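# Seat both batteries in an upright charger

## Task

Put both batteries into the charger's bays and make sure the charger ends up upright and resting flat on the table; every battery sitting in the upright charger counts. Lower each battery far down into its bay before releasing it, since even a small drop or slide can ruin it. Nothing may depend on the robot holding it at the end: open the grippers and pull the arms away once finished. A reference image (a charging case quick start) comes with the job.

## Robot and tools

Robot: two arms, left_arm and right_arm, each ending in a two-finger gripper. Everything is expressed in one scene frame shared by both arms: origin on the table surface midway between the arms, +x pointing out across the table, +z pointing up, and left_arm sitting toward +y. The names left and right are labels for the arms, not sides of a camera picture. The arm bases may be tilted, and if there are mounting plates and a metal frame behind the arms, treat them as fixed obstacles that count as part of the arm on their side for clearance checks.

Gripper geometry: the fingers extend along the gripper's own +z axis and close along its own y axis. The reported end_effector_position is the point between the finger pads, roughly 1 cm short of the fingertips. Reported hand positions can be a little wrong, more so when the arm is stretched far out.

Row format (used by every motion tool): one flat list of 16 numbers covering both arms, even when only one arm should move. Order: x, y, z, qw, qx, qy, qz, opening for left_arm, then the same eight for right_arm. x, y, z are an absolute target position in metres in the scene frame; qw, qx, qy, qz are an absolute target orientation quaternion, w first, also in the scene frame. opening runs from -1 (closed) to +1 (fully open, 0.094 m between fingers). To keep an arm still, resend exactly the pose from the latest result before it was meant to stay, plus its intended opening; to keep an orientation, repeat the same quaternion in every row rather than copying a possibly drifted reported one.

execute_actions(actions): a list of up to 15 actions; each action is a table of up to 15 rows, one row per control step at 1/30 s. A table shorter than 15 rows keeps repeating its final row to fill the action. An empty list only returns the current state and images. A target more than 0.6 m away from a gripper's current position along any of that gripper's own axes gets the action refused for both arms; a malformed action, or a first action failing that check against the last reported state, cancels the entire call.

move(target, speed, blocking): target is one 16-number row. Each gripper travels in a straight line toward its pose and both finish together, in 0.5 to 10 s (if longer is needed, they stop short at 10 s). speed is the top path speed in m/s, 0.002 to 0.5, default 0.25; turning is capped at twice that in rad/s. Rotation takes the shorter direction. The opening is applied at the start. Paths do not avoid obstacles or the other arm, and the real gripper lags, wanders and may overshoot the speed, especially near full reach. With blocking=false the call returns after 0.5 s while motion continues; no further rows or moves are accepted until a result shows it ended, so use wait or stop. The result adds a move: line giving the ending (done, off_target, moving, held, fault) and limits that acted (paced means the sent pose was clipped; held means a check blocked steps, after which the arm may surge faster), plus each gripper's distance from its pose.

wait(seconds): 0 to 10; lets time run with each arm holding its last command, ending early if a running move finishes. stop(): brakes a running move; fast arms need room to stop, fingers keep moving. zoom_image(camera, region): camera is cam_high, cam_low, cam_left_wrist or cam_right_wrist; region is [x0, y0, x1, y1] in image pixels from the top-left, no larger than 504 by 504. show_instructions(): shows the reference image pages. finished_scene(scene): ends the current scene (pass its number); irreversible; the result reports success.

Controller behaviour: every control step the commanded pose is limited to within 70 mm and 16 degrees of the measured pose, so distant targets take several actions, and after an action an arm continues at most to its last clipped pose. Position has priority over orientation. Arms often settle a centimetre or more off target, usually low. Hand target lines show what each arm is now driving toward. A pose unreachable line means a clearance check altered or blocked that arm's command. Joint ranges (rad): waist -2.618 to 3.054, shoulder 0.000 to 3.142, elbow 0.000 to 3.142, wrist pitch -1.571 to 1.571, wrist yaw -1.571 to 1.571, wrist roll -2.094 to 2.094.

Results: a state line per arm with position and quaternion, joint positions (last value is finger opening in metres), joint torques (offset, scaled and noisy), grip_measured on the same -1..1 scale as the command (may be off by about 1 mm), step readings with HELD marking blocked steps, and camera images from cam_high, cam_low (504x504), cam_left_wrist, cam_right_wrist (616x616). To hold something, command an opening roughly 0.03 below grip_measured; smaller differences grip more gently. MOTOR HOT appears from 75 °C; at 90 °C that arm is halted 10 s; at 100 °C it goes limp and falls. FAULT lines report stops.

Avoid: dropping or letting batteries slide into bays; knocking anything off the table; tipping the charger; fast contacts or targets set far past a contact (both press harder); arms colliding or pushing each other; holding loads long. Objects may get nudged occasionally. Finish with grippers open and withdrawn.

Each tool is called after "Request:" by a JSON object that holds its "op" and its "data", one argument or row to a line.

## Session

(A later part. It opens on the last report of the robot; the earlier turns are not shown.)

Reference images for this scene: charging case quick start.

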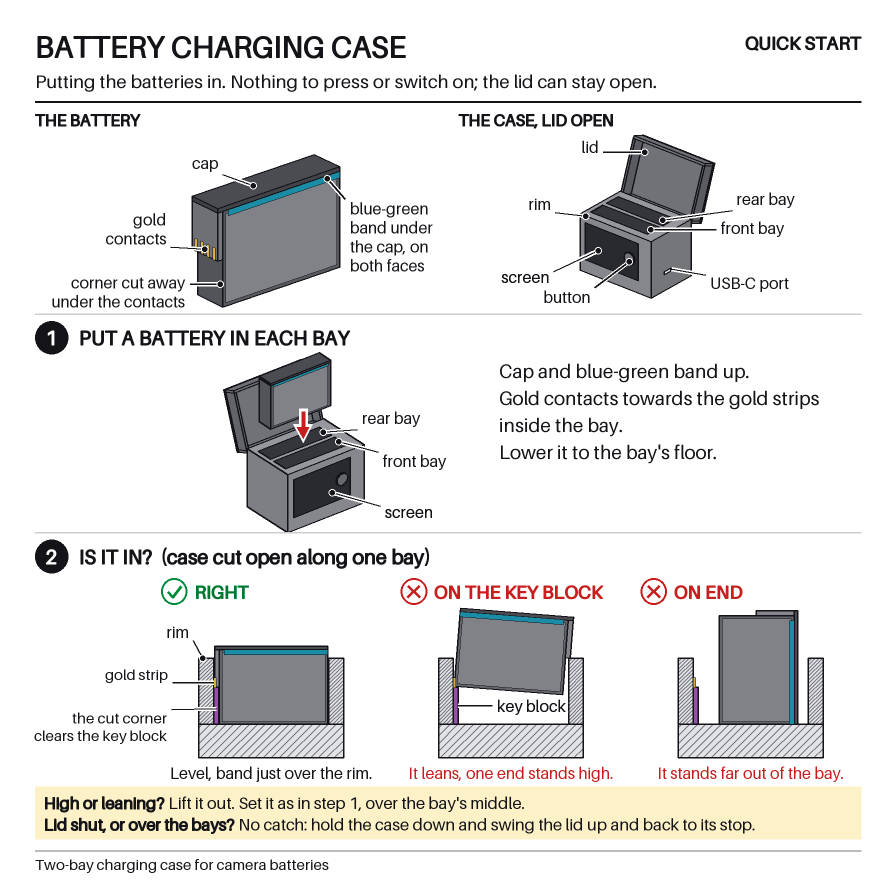

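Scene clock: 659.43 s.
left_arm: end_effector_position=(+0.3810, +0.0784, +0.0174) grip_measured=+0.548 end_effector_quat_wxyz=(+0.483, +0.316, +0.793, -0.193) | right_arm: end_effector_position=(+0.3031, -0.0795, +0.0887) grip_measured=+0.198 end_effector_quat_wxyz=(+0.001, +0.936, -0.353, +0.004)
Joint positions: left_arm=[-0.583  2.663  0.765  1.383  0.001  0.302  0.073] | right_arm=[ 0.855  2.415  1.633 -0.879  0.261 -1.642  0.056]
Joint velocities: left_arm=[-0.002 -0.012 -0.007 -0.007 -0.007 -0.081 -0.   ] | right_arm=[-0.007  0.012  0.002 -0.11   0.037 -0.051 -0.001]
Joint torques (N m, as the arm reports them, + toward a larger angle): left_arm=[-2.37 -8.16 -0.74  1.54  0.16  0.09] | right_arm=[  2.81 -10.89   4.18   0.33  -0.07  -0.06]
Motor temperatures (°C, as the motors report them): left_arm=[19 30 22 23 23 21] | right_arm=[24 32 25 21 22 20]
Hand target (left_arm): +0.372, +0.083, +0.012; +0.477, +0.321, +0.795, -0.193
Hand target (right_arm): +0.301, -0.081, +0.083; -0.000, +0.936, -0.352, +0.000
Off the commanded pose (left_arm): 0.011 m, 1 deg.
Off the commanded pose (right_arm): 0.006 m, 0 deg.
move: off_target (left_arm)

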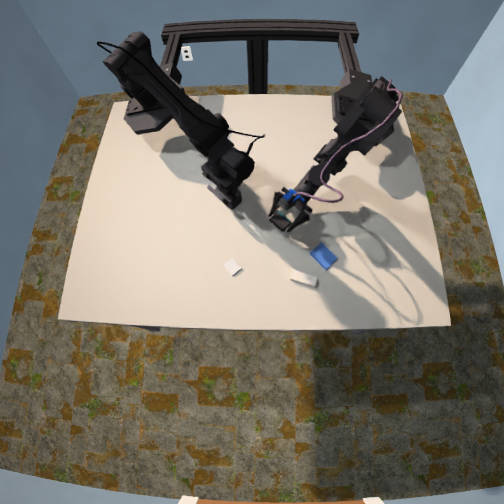

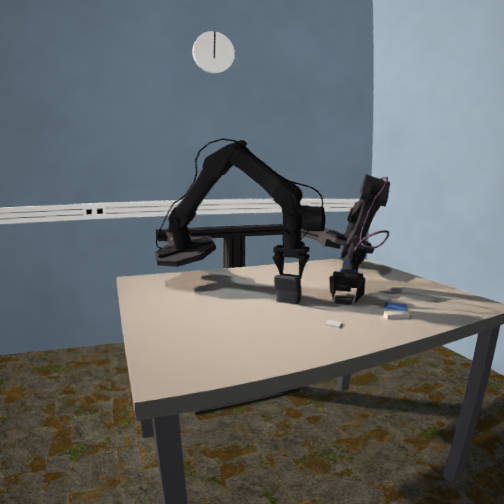

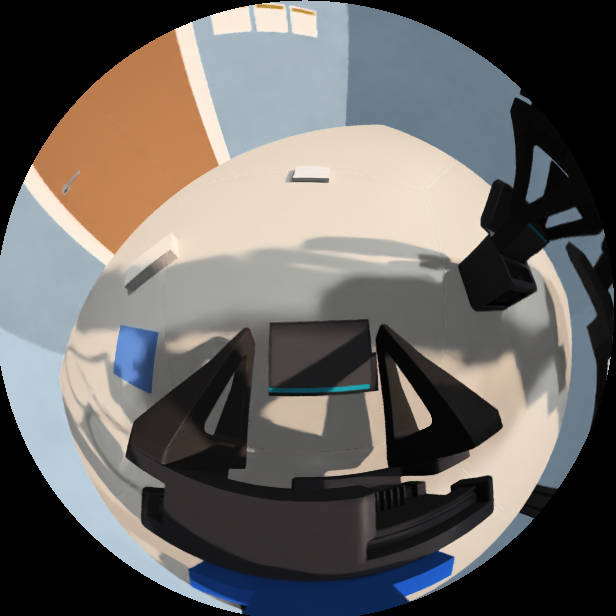

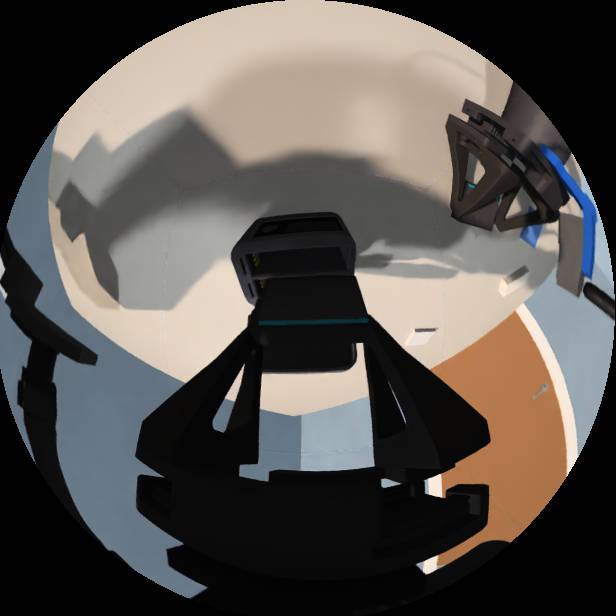

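Request:
{"op": "move", "data": {
  "target": [0.368,0.087,0.008,0.477,0.321,0.794,-0.193,0.55, 0.297,-0.0845,0.106,0,0.9362,-0.3515,0,0.165],
  "speed": 0.015
}}

Request:
{"op": "zoom_image", "data": {
  "camera": "cam_right_wrist",
  "region": [230,190,390,320]
}}

Scene clock: 667.37 s.
left_arm: end_effector_position=(+0.3736, +0.0817, +0.0121) grip_measured=+0.548 end_effector_quat_wxyz=(+0.483, +0.318, +0.793, -0.193) | right_arm: end_effector_position=(+0.3001, -0.0838, +0.0924) grip_measured=+0.198 end_effector_quat_wxyz=(+0.006, +0.936, -0.351, +0.002)
Joint positions: left_arm=[-0.583  2.689  0.747  1.424  0.001  0.305  0.073] | right_arm=[ 0.855  2.4    1.622 -0.896  0.261 -1.642  0.056]
Joint velocities: left_arm=[-0.017  0.002  0.002 -0.037  0.037 -0.051 -0.   ] | right_arm=[-0.007 -0.002  0.012  0.007  0.037 -0.037 -0.   ]
Joint torques (N m, as the arm reports them, + toward a larger angle): left_arm=[-1.91 -8.44 -0.56  1.48  0.18  0.08] | right_arm=[  3.92 -14.11   4.81  -0.05  -0.08   0.04]
Motor temperatures (°C, as the motors report them): left_arm=[19 30 22 24 23 21] | right_arm=[24 32 25 21 22 20]
Hand target (left_arm): +0.368, +0.087, +0.008; +0.477, +0.321, +0.795, -0.193
Hand target (right_arm): +0.297, -0.084, +0.106; +0.000, +0.936, -0.351, +0.000
Off the commanded pose (left_arm): 0.009 m, 1 deg.
Off the commanded pose (right_arm): 0.014 m, 1 deg.
move: off_target (right_arm)

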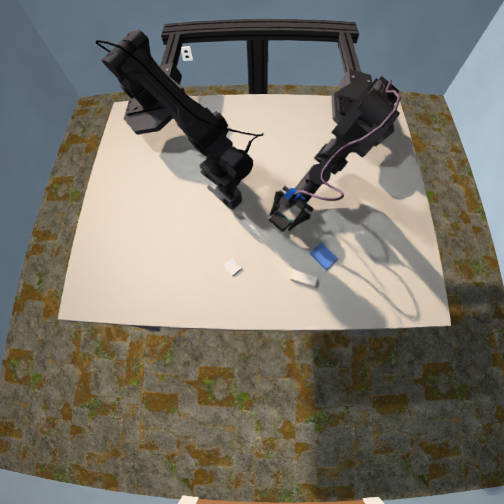

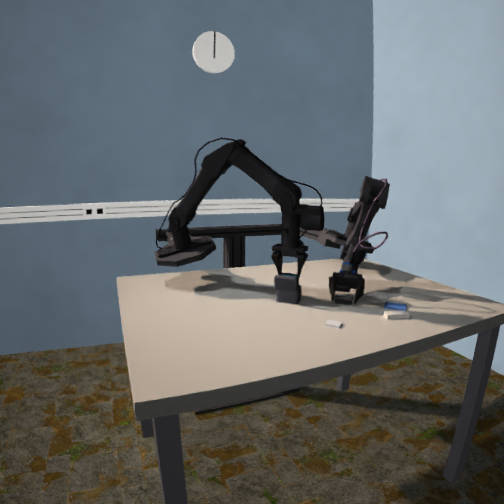

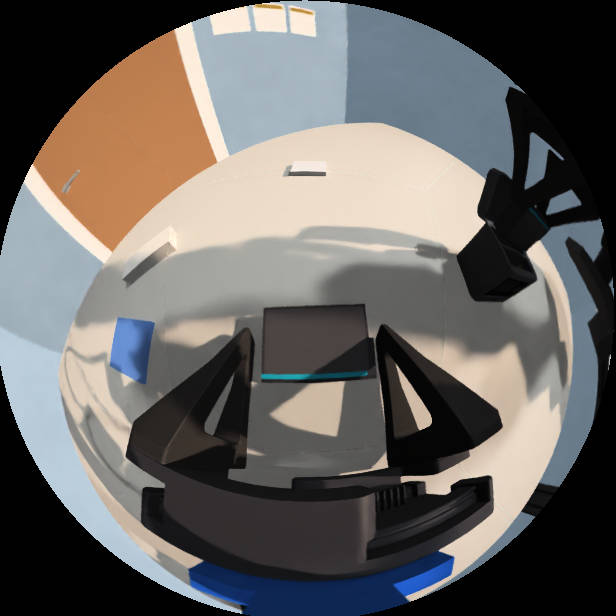

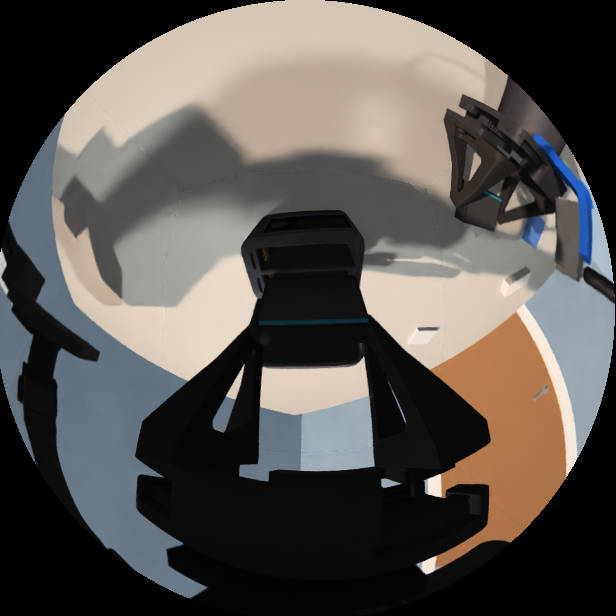

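Region (230, 190, 390, 320) of cam_right_wrist's 616x616 image, scaled by 3.150, with more detail than that image has; it fills the top 410 rows of this view, and the rest is white.

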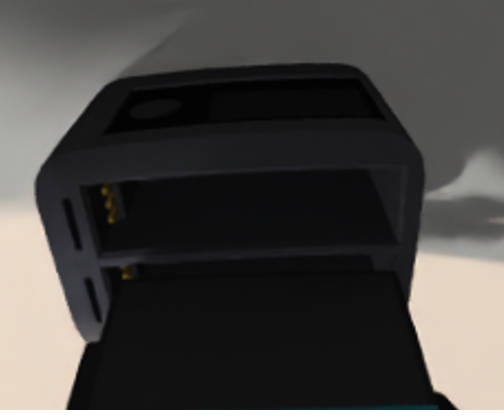

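Request:
{"op": "move", "data": {
  "target": [0.368,0.087,0.008,0.477,0.321,0.794,-0.193,0.18, 0.2975,-0.0855,0.088,0,0.9362,-0.3515,0,0.165],
  "speed": 0.012
}}

Request:
{"op": "zoom_image", "data": {
  "camera": "cam_right_wrist",
  "region": [230,190,390,320]
}}

Scene clock: 673.37 s.
left_arm: end_effector_position=(+0.3737, +0.0818, +0.0121) grip_measured=+0.216 end_effector_quat_wxyz=(+0.483, +0.318, +0.793, -0.193) | right_arm: end_effector_position=(+0.2973, -0.0858, +0.0861) grip_measured=+0.198 end_effector_quat_wxyz=(+0.006, +0.936, -0.352, +0.001)
Joint positions: left_arm=[-0.583  2.689  0.747  1.424  0.001  0.305  0.057] | right_arm=[ 0.853  2.4    1.594 -0.869  0.261 -1.642  0.056]
Joint velocities: left_arm=[-0.017  0.007 -0.002 -0.051 -0.022  0.022 -0.001] | right_arm=[-0.027  0.002 -0.002  0.037  0.037 -0.051  0.   ]
Joint torques (N m, as the arm reports them, + toward a larger angle): left_arm=[-1.77 -8.58 -0.51  1.47  0.19  0.09] | right_arm=[  3.03 -11.92   4.79   0.19  -0.07  -0.09]
Motor temperatures (°C, as the motors report them): left_arm=[19 30 22 24 23 21] | right_arm=[24 33 25 21 22 20]
Hand target (left_arm): +0.368, +0.087, +0.008; +0.477, +0.321, +0.795, -0.193
Hand target (right_arm): +0.297, -0.086, +0.088; +0.000, +0.936, -0.351, -0.000
Off the commanded pose (left_arm): 0.009 m, 1 deg.
Off the commanded pose (right_arm): 0.002 m, 1 deg.
move: done

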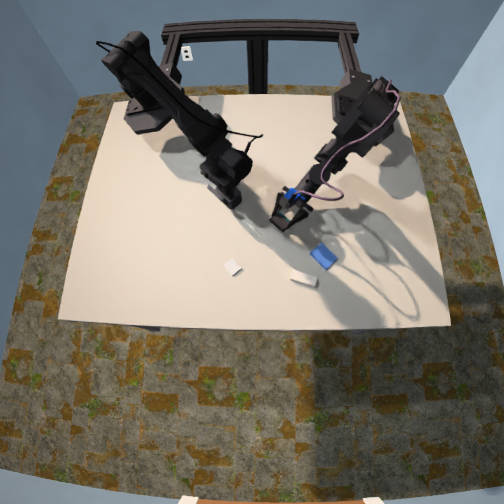

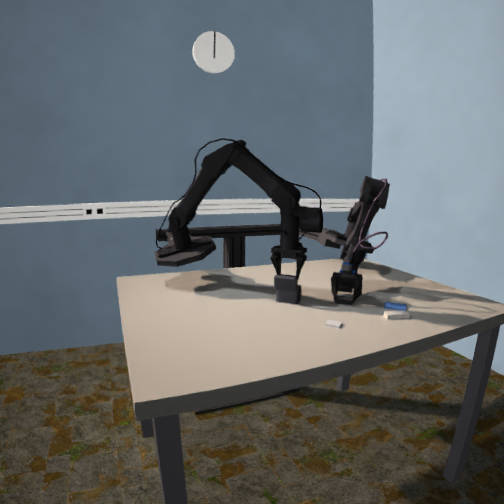

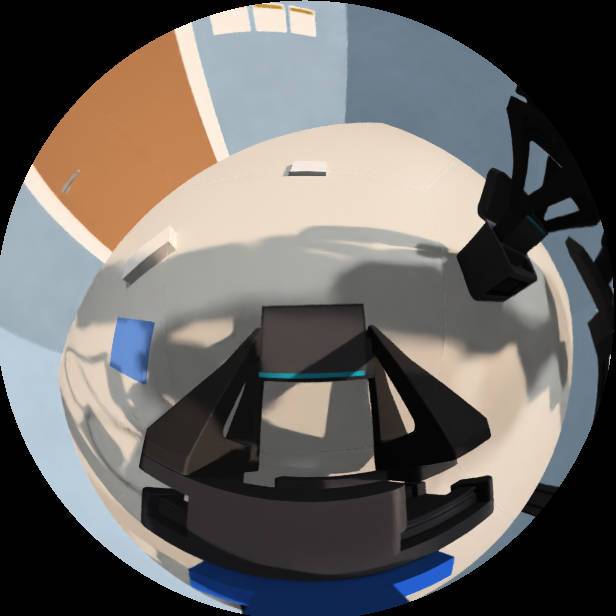

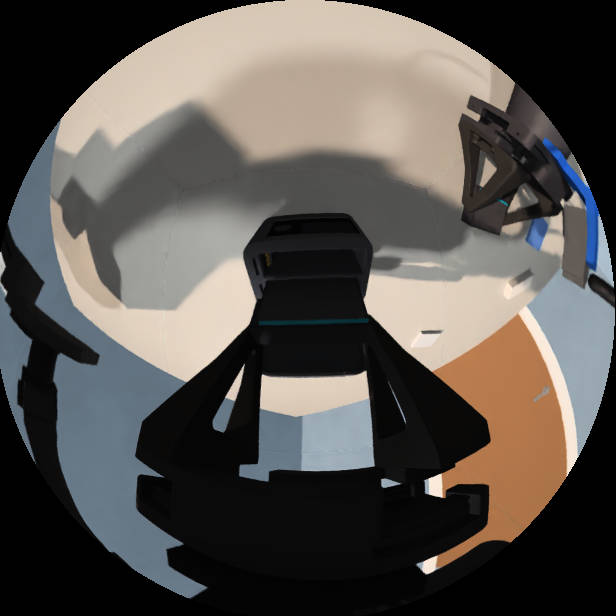

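Region (230, 190, 390, 320) of cam_right_wrist's 616x616 image, scaled by 3.150, with more detail than that image has; it fills the top 410 rows of this view, and the rest is white.

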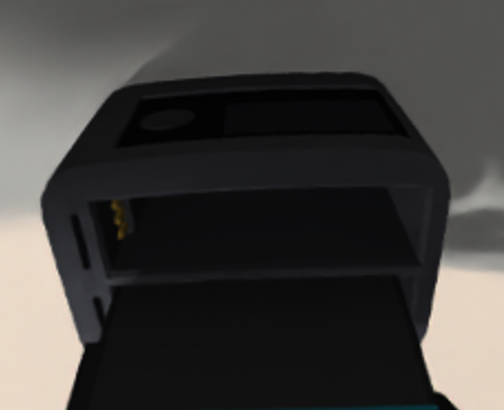

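Request:
{"op": "move", "data": {
  "target": [0.372,0.083,0.04,0.42,0.335,0.825,-0.17,0.18, 0.299,-0.084,0.078,0,0.9362,-0.3515,0,0.165],
  "speed": 0.02
}}

Request:
{"op": "zoom_image", "data": {
  "camera": "cam_right_wrist",
  "region": [230,190,390,320]
}}

Scene clock: 680.60 s.
left_arm: end_effector_position=(+0.3765, +0.0868, +0.0310) grip_measured=+0.216 end_effector_quat_wxyz=(+0.416, +0.332, +0.831, -0.164) | right_arm: end_effector_position=(+0.2994, -0.0845, +0.0808) grip_measured=+0.198 end_effector_quat_wxyz=(+0.004, +0.936, -0.353, +0.003)
Joint positions: left_arm=[-0.613  2.45   0.731  1.044 -0.077  0.283  0.057] | right_arm=[ 0.849  2.412  1.594 -0.849  0.262 -1.647  0.056]
Joint velocities: left_arm=[-0.002  0.012  0.002 -0.022 -0.007 -0.007  0.001] | right_arm=[-0.012  0.002  0.007 -0.022  0.051  0.051  0.   ]
Joint torques (N m, as the arm reports them, + toward a larger angle): left_arm=[ -3.88 -11.27   0.78   1.3    0.14  -0.06] | right_arm=[  3.   -10.93   4.73   0.29  -0.04  -0.06]
Motor temperatures (°C, as the motors report them): left_arm=[19 30 22 25 23 21] | right_arm=[24 32 25 21 22 20]
Hand target (left_arm): +0.373, +0.082, +0.040; +0.421, +0.335, +0.826, -0.169
Hand target (right_arm): +0.299, -0.084, +0.078; +0.000, +0.936, -0.351, -0.000
Off the commanded pose (left_arm): 0.011 m, 1 deg.
Off the commanded pose (right_arm): 0.003 m, 1 deg.
move: off_target (left_arm)

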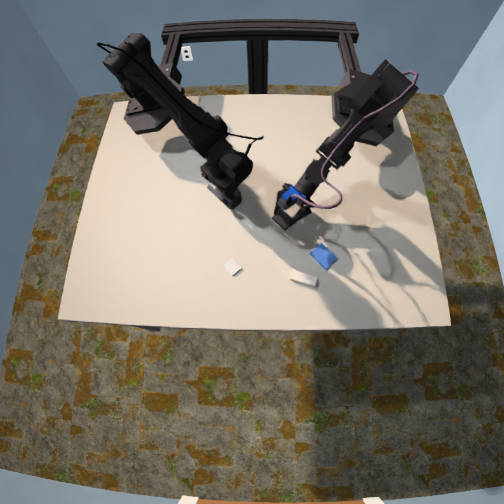

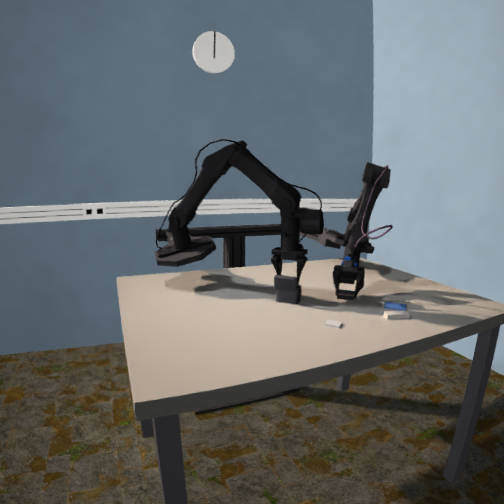

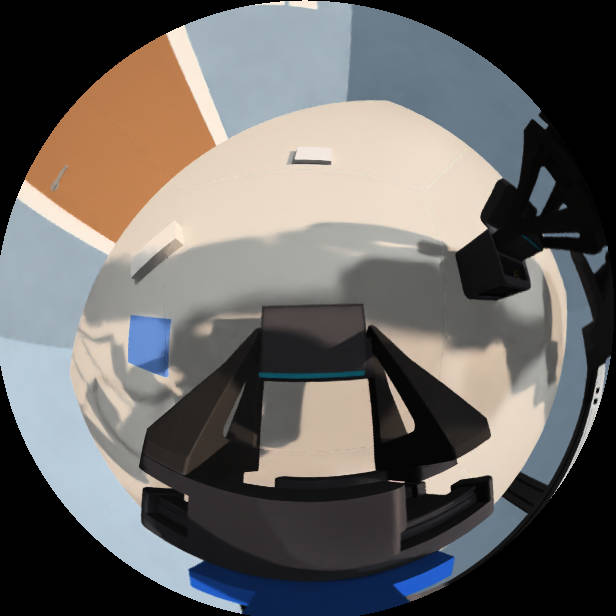

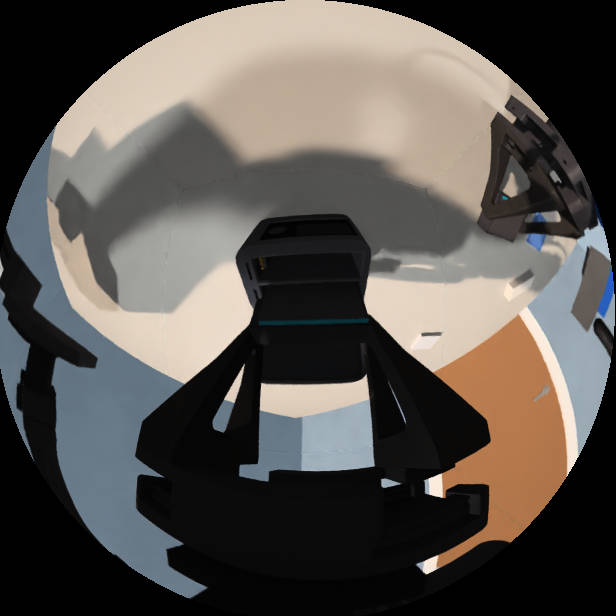

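Region (230, 190, 390, 320) of cam_right_wrist's 616x616 image, scaled by 3.150, with more detail than that image has; it fills the top 410 rows of this view, and the rest is white.

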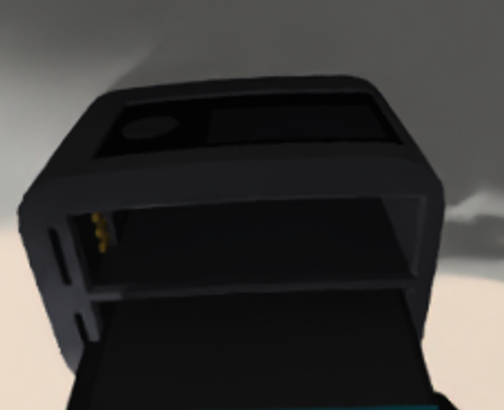

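It's in. Continue down; left rises.

Request:
{"op": "move", "data": {
  "target": [0.36,0.095,0.085,0.355,0.346,0.857,-0.144,0.18, 0.2995,-0.084,0.064,0,0.9362,-0.3515,0,0.165],
  "speed": 0.02
}}

Request:
{"op": "zoom_image", "data": {
  "camera": "cam_right_wrist",
  "region": [200,170,420,400]
}}

Scene clock: 686.63 s.
left_arm: end_effector_position=(+0.3626, +0.0990, +0.0757) grip_measured=+0.216 end_effector_quat_wxyz=(+0.348, +0.344, +0.861, -0.139) | right_arm: end_effector_position=(+0.2999, -0.0838, +0.0683) grip_measured=+0.198 end_effector_quat_wxyz=(+0.002, +0.936, -0.352, +0.004)
Joint positions: left_arm=[-0.671  2.137  0.714  0.585 -0.156  0.223  0.057] | right_arm=[ 0.842  2.435  1.581 -0.808  0.263 -1.655  0.056]
Joint velocities: left_arm=[ 0.007 -0.002 -0.002 -0.081 -0.007 -0.007 -0.   ] | right_arm=[-0.007 -0.012  0.007  0.037  0.007  0.037 -0.001]
Joint torques (N m, as the arm reports them, + toward a larger angle): left_arm=[ -3.73 -10.57   2.42   1.16   0.01  -0.02] | right_arm=[  2.64 -10.78   4.68   0.28  -0.09  -0.1 ]
Motor temperatures (°C, as the motors report them): left_arm=[19 31 22 25 23 21] | right_arm=[24 32 24 21 22 20]
Hand target (left_arm): +0.361, +0.095, +0.086; +0.355, +0.345, +0.857, -0.143
Hand target (right_arm): +0.299, -0.084, +0.064; -0.000, +0.936, -0.352, -0.000
Off the commanded pose (left_arm): 0.010 m, 1 deg.
Off the commanded pose (right_arm): 0.004 m, 1 deg.
move: done

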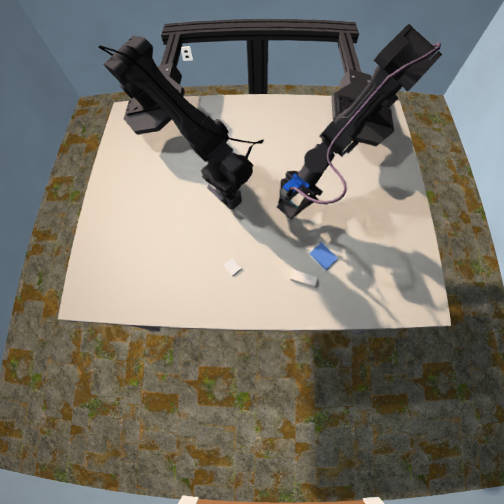

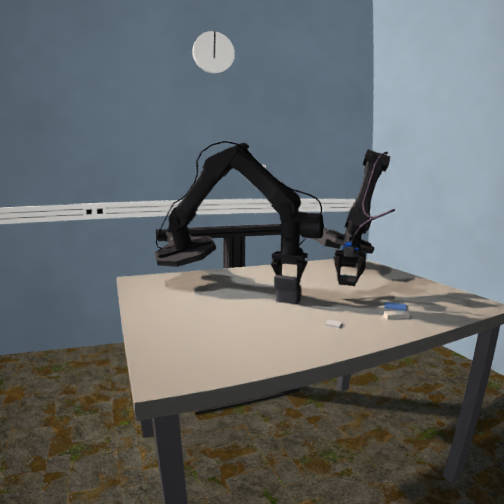

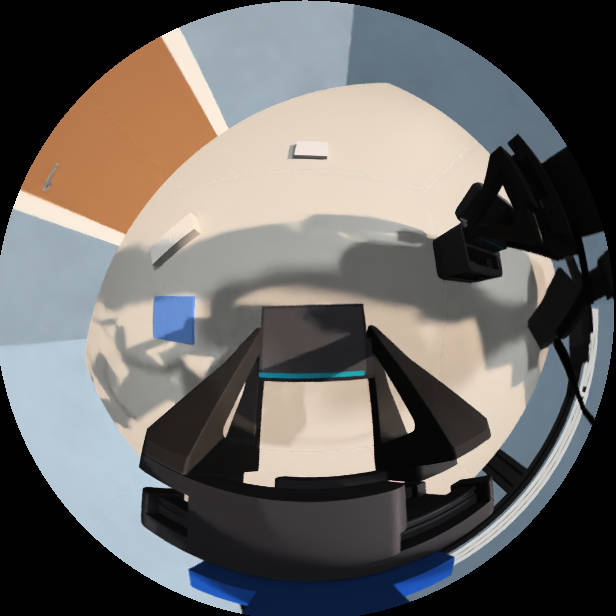

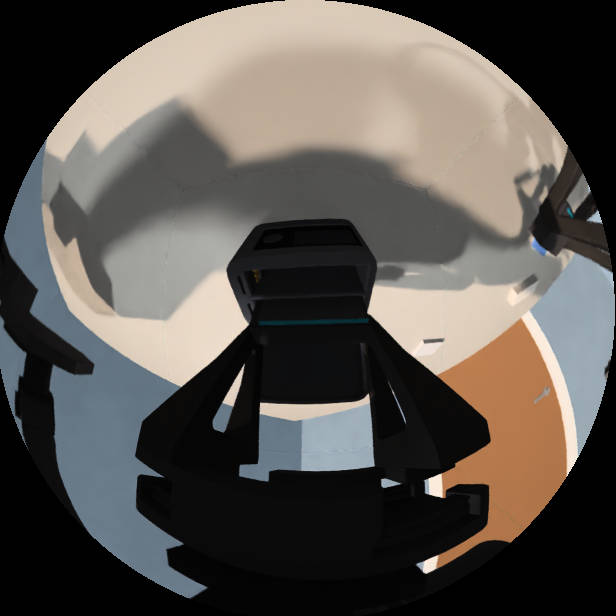

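Region (200, 170, 420, 400) of cam_right_wrist's 616x616 image, scaled by 2.191, with more detail than that image has; it fills the left 482 columns of this view, and the rest is white.

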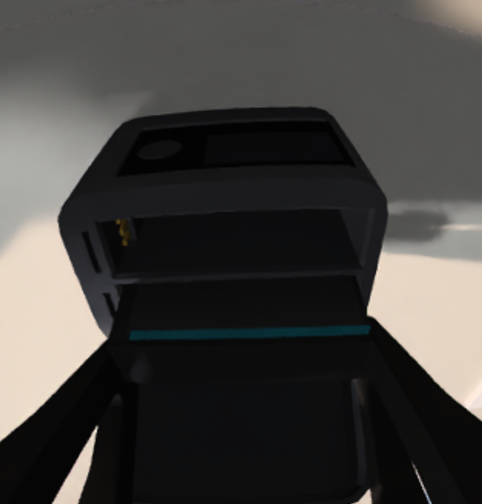

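Request:
{"op": "move", "data": {
  "target": [0.33,0.12,0.09,0.355,0.346,0.857,-0.144,0.18, 0.2995,-0.084,0.055,0,0.9362,-0.3515,0,0.165],
  "speed": 0.02
}}

Request:
{"op": "zoom_image", "data": {
  "camera": "cam_right_wrist",
  "region": [200,170,420,400]
}}

Scene clock: 692.07 s.
left_arm: end_effector_position=(+0.3287, +0.1253, +0.0777) grip_measured=+0.216 end_effector_quat_wxyz=(+0.335, +0.349, +0.864, -0.137) | right_arm: end_effector_position=(+0.3007, -0.0842, +0.0623) grip_measured=+0.198 end_effector_quat_wxyz=(+0.003, +0.936, -0.352, +0.003)
Joint positions: left_arm=[-0.679  2.036  0.552  0.617 -0.158  0.217  0.057] | right_arm=[ 0.836  2.449  1.581 -0.795  0.263 -1.662  0.056]
Joint velocities: left_arm=[-0.012  0.002 -0.002  0.022 -0.081 -0.066 -0.   ] | right_arm=[ 0.007  0.002 -0.007  0.022  0.037 -0.022  0.001]
Joint torques (N m, as the arm reports them, + toward a larger angle): left_arm=[-3.39 -9.35  1.87  1.37  0.04 -0.07] | right_arm=[  2.78 -10.53   3.89   0.43  -0.05  -0.1 ]
Motor temperatures (°C, as the motors report them): left_arm=[19 31 22 25 23 21] | right_arm=[24 32 24 21 22 20]
Hand target (left_arm): +0.330, +0.120, +0.090; +0.354, +0.346, +0.857, -0.144
Hand target (right_arm): +0.299, -0.084, +0.055; +0.000, +0.936, -0.352, -0.000
Off the commanded pose (left_arm): 0.013 m, 3 deg.
Off the commanded pose (right_arm): 0.007 m, 1 deg.
move: off_target (left_arm)

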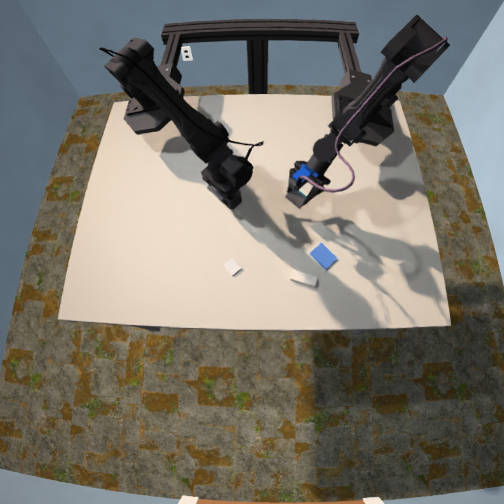

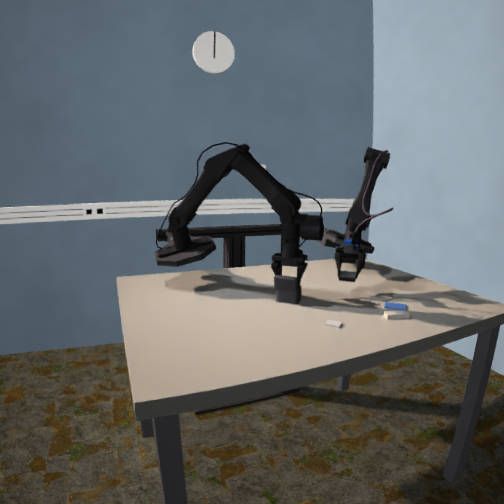

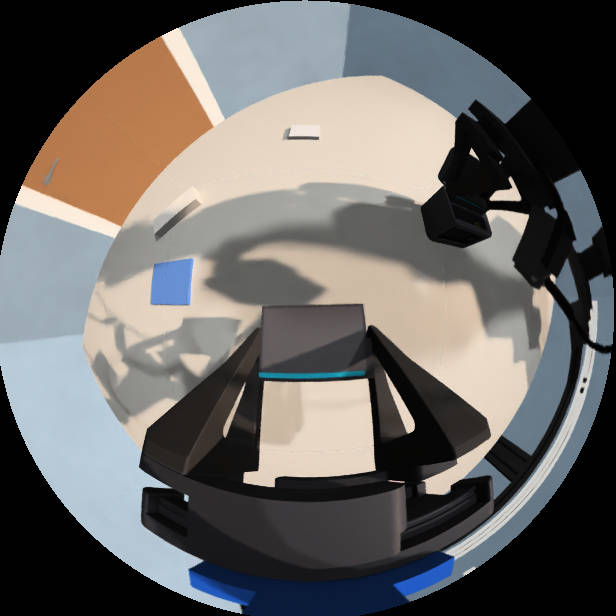

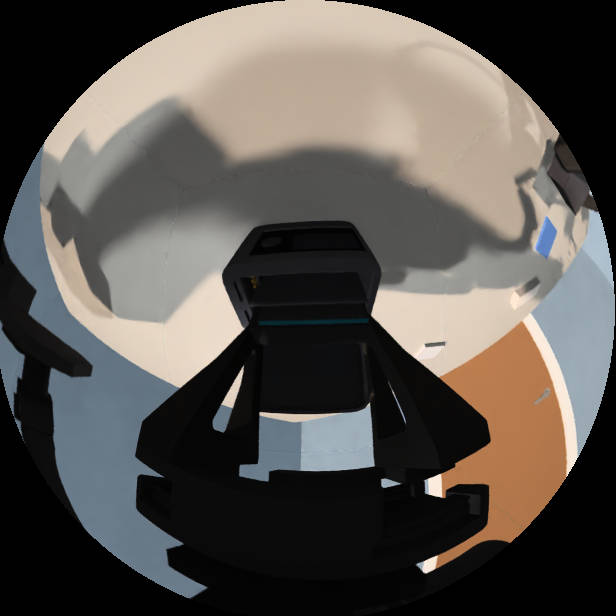

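Region (200, 170, 420, 400) of cam_right_wrist's 616x616 image, scaled by 2.191, with more detail than that image has; it fills the left 482 columns of this view, and the rest is white.

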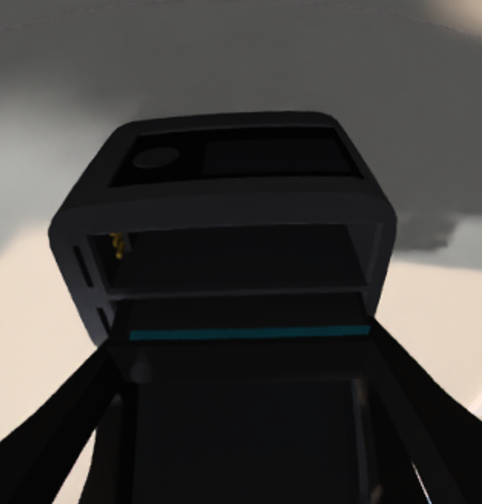

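Request:
{"op": "zoom_image", "data": {
  "camera": "cam_low",
  "region": [320,230,380,290]
}}

Request:
{"op": "zoom_image", "data": {
  "camera": "cam_left_wrist",
  "region": [400,150,520,270]
}}

Region (320, 230, 380, 290) of cam_low's 504x504 image, scaled by 8.400, with more detail than that image has.

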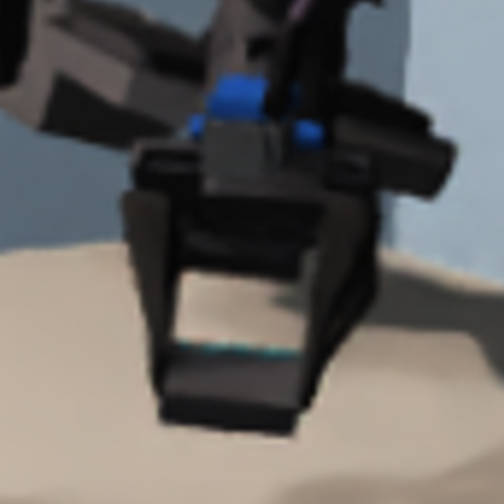

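Region (400, 150, 520, 270) of cam_left_wrist's 616x616 image, scaled by 4.200, with more detail than that image has.

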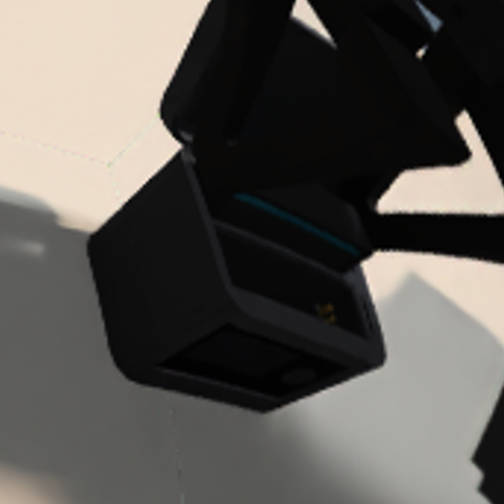

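Request:
{"op": "move", "data": {
  "target": [0.33,0.125,0.09,0.355,0.346,0.857,-0.144,0.18, 0.298,-0.085,0.12,0,0.9362,-0.3515,0,0.165],
  "speed": 0.04
}}

Scene clock: 727.30 s.
left_arm: end_effector_position=(+0.3269, +0.1274, +0.0792) grip_measured=+0.216 end_effector_quat_wxyz=(+0.337, +0.348, +0.864, -0.137) | right_arm: end_effector_position=(+0.2942, -0.0957, +0.0976) grip_measured=+0.198 end_effector_quat_wxyz=(+0.022, +0.936, -0.352, -0.005)
Joint positions: left_arm=[-0.679  2.025  0.538  0.625 -0.158  0.216  0.057] | right_arm=[ 0.849  2.377  1.608 -0.94   0.263 -1.638  0.056]
Joint velocities: left_arm=[-0.002 -0.007 -0.002 -0.007  0.007  0.022 -0.   ] | right_arm=[-0.017 -0.007  0.022 -0.051  0.037  0.095 -0.   ]
Joint torques (N m, as the arm reports them, + toward a larger angle): left_arm=[-2.21 -9.21  1.86  1.36  0.13  0.06] | right_arm=[  4.95 -13.6    8.82  -0.11  -0.08   0.04]
Motor temperatures (°C, as the motors report them): left_arm=[19 30 22 25 23 21] | right_arm=[24 32 24 21 22 20]
Hand target (left_arm): +0.330, +0.125, +0.090; +0.355, +0.346, +0.857, -0.144
Hand target (right_arm): +0.298, -0.085, +0.119; +0.000, +0.936, -0.351, +0.000
Off the commanded pose (left_arm): 0.012 m, 2 deg.
Off the commanded pose (right_arm): 0.025 m, 3 deg.
move: off_target (left_arm, right_arm)

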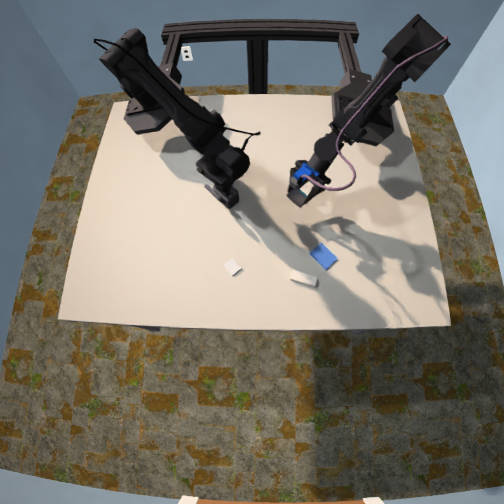

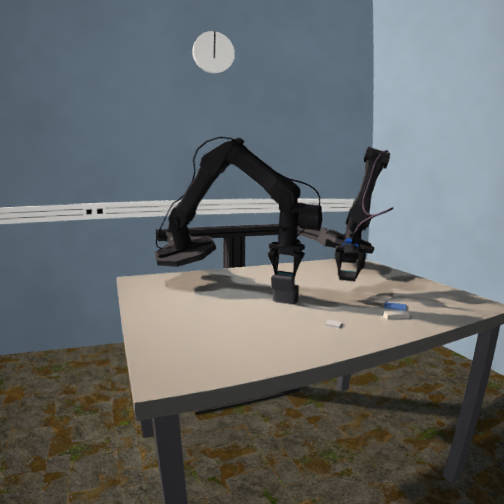

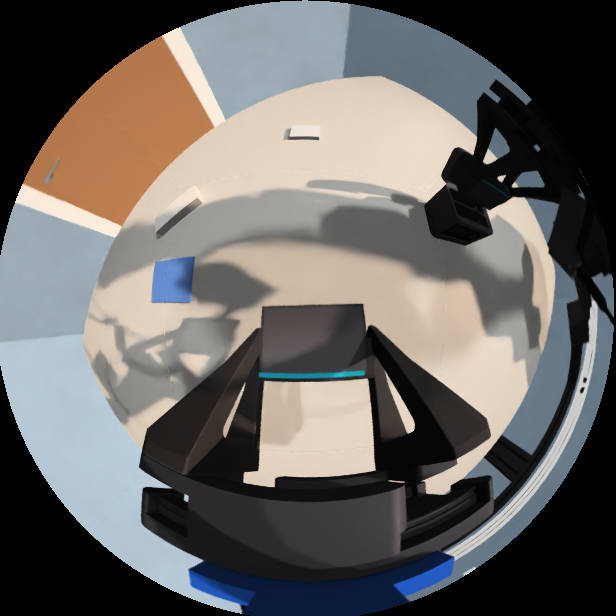

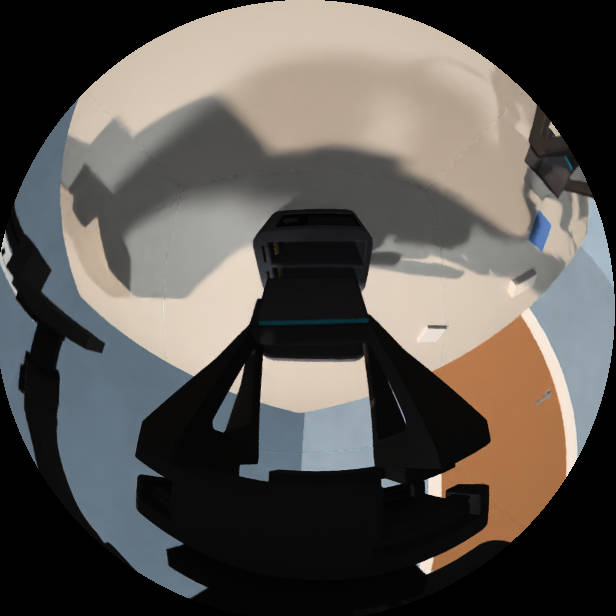

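Request:
{"op": "move", "data": {
  "target": [0.33,0.125,0.09,0.355,0.346,0.857,-0.144,0.18, 0.225,-0.165,0.11,0,0.9362,-0.3515,0,0.165],
  "speed": 0.12
}}

Request:
{"op": "move", "data": {
  "target": [0.33,0.125,0.09,0.355,0.346,0.857,-0.144,0.18, 0.225,-0.165,0.045,0,0.9362,-0.3515,0,0.165],
  "speed": 0.08
}}

Scene clock: 732.27 s.
left_arm: end_effector_position=(+0.3269, +0.1274, +0.0792) grip_measured=+0.216 end_effector_quat_wxyz=(+0.337, +0.348, +0.864, -0.137) | right_arm: end_effector_position=(+0.2232, -0.1687, +0.1039) grip_measured=+0.198 end_effector_quat_wxyz=(+0.019, +0.936, -0.351, -0.000)
Joint positions: left_arm=[-0.679  2.025  0.538  0.625 -0.158  0.216  0.057] | right_arm=[ 0.849  2.022  1.063 -0.739  0.268 -1.641  0.056]
Joint velocities: left_arm=[-0.002  0.007  0.007 -0.051  0.037 -0.022  0.   ] | right_arm=[-0.007  0.007 -0.007 -0.022  0.007  0.022 -0.001]
Joint torques (N m, as the arm reports them, + toward a larger angle): left_arm=[-2.14 -9.14  1.88  1.34  0.09  0.05] | right_arm=[  2.44 -10.18   4.36   0.21  -0.15  -0.06]
Motor temperatures (°C, as the motors report them): left_arm=[19 30 22 26 23 21] | right_arm=[24 32 25 21 22 20]
Hand target (left_arm): +0.330, +0.125, +0.090; +0.354, +0.346, +0.857, -0.144
Hand target (right_arm): +0.225, -0.165, +0.111; +0.000, +0.936, -0.351, +0.000
Off the commanded pose (left_arm): 0.012 m, 2 deg.
Off the commanded pose (right_arm): 0.007 m, 2 deg.
move: off_target (left_arm)

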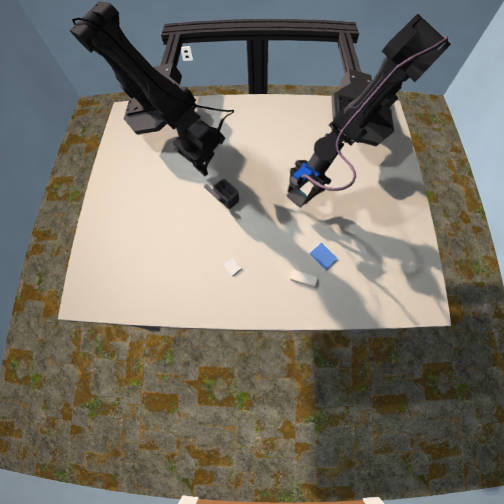

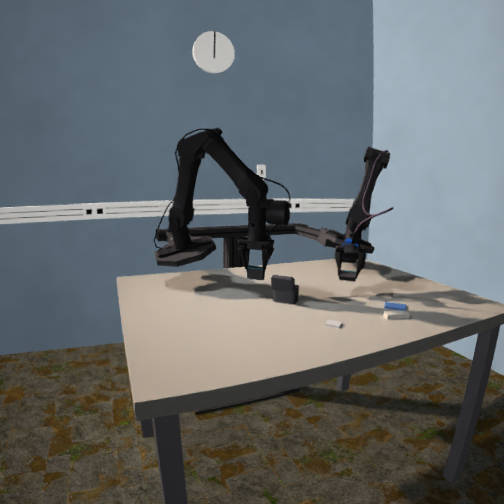

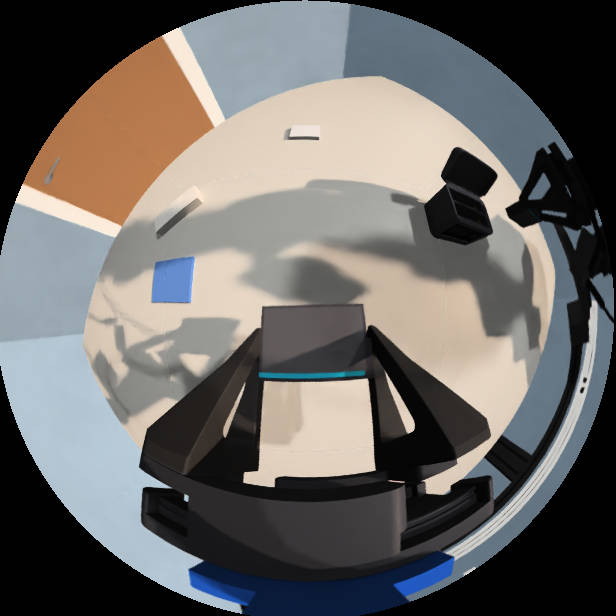

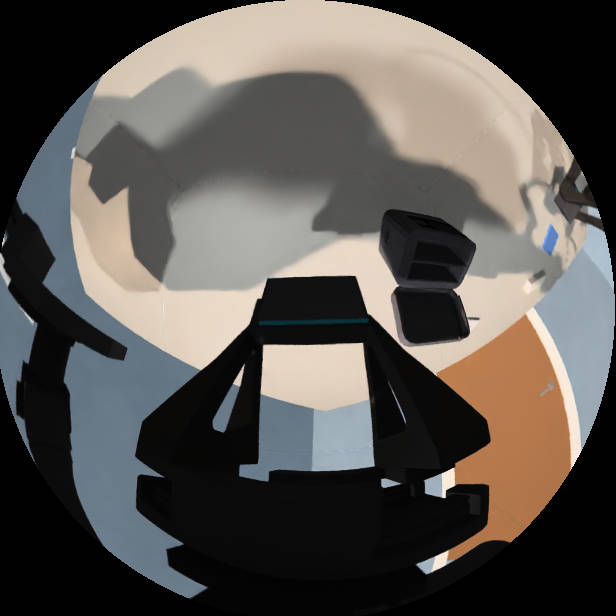

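Scene clock: 733.57 s.
left_arm: end_effector_position=(+0.3269, +0.1274, +0.0792) grip_measured=+0.216 end_effector_quat_wxyz=(+0.337, +0.348, +0.864, -0.137) | right_arm: end_effector_position=(+0.2263, -0.1655, +0.0473) grip_measured=+0.198 end_effector_quat_wxyz=(+0.004, +0.935, -0.353, +0.004)
Joint positions: left_arm=[-0.679  2.025  0.538  0.625 -0.158  0.216  0.057] | right_arm=[ 0.801  2.155  0.982 -0.479  0.268 -1.695  0.056]
Joint velocities: left_arm=[-0.012 -0.007  0.007 -0.022 -0.022 -0.007 -0.   ] | right_arm=[-0.007 -0.002 -0.002 -0.022 -0.007  0.007  0.001]
Joint torques (N m, as the arm reports them, + toward a larger angle): left_arm=[-2.34 -9.17  1.74  1.35  0.11  0.06] | right_arm=[ 2.29 -8.08  3.43  0.3  -0.11 -0.13]
Motor temperatures (°C, as the motors report them): left_arm=[19 30 22 26 23 21] | right_arm=[24 32 24 21 22 20]
Hand target (left_arm): +0.330, +0.125, +0.090; +0.354, +0.346, +0.857, -0.144
Hand target (right_arm): +0.224, -0.165, +0.045; -0.000, +0.936, -0.351, -0.000
Off the commanded pose (left_arm): 0.012 m, 2 deg.
Off the commanded pose (right_arm): 0.003 m, 1 deg.
move: off_target (left_arm)

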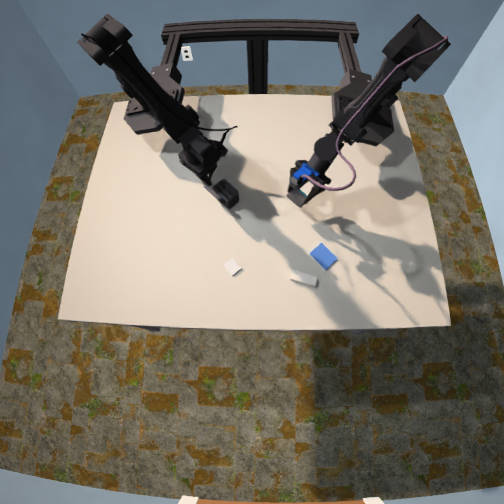

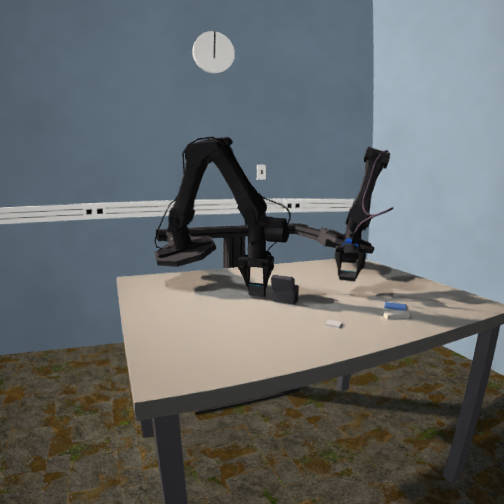

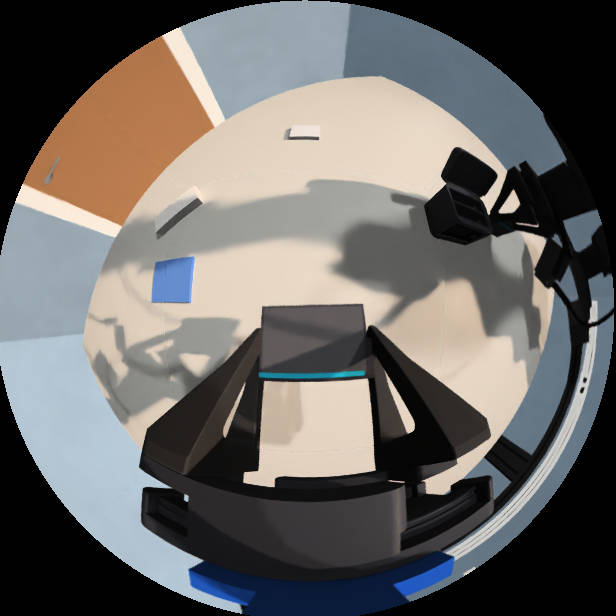

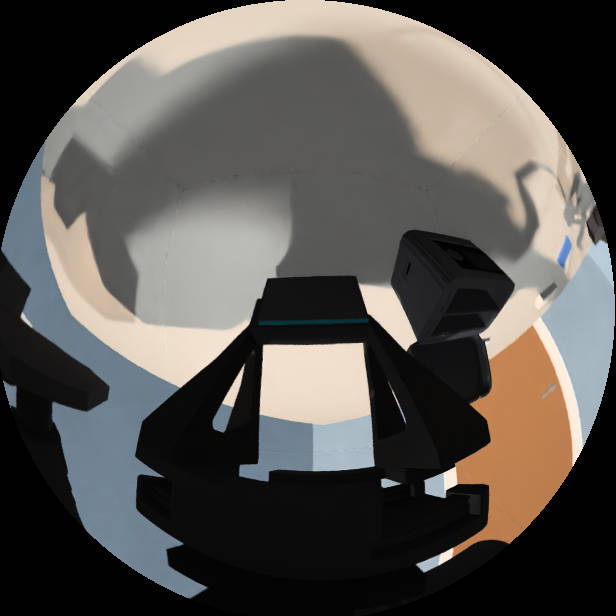

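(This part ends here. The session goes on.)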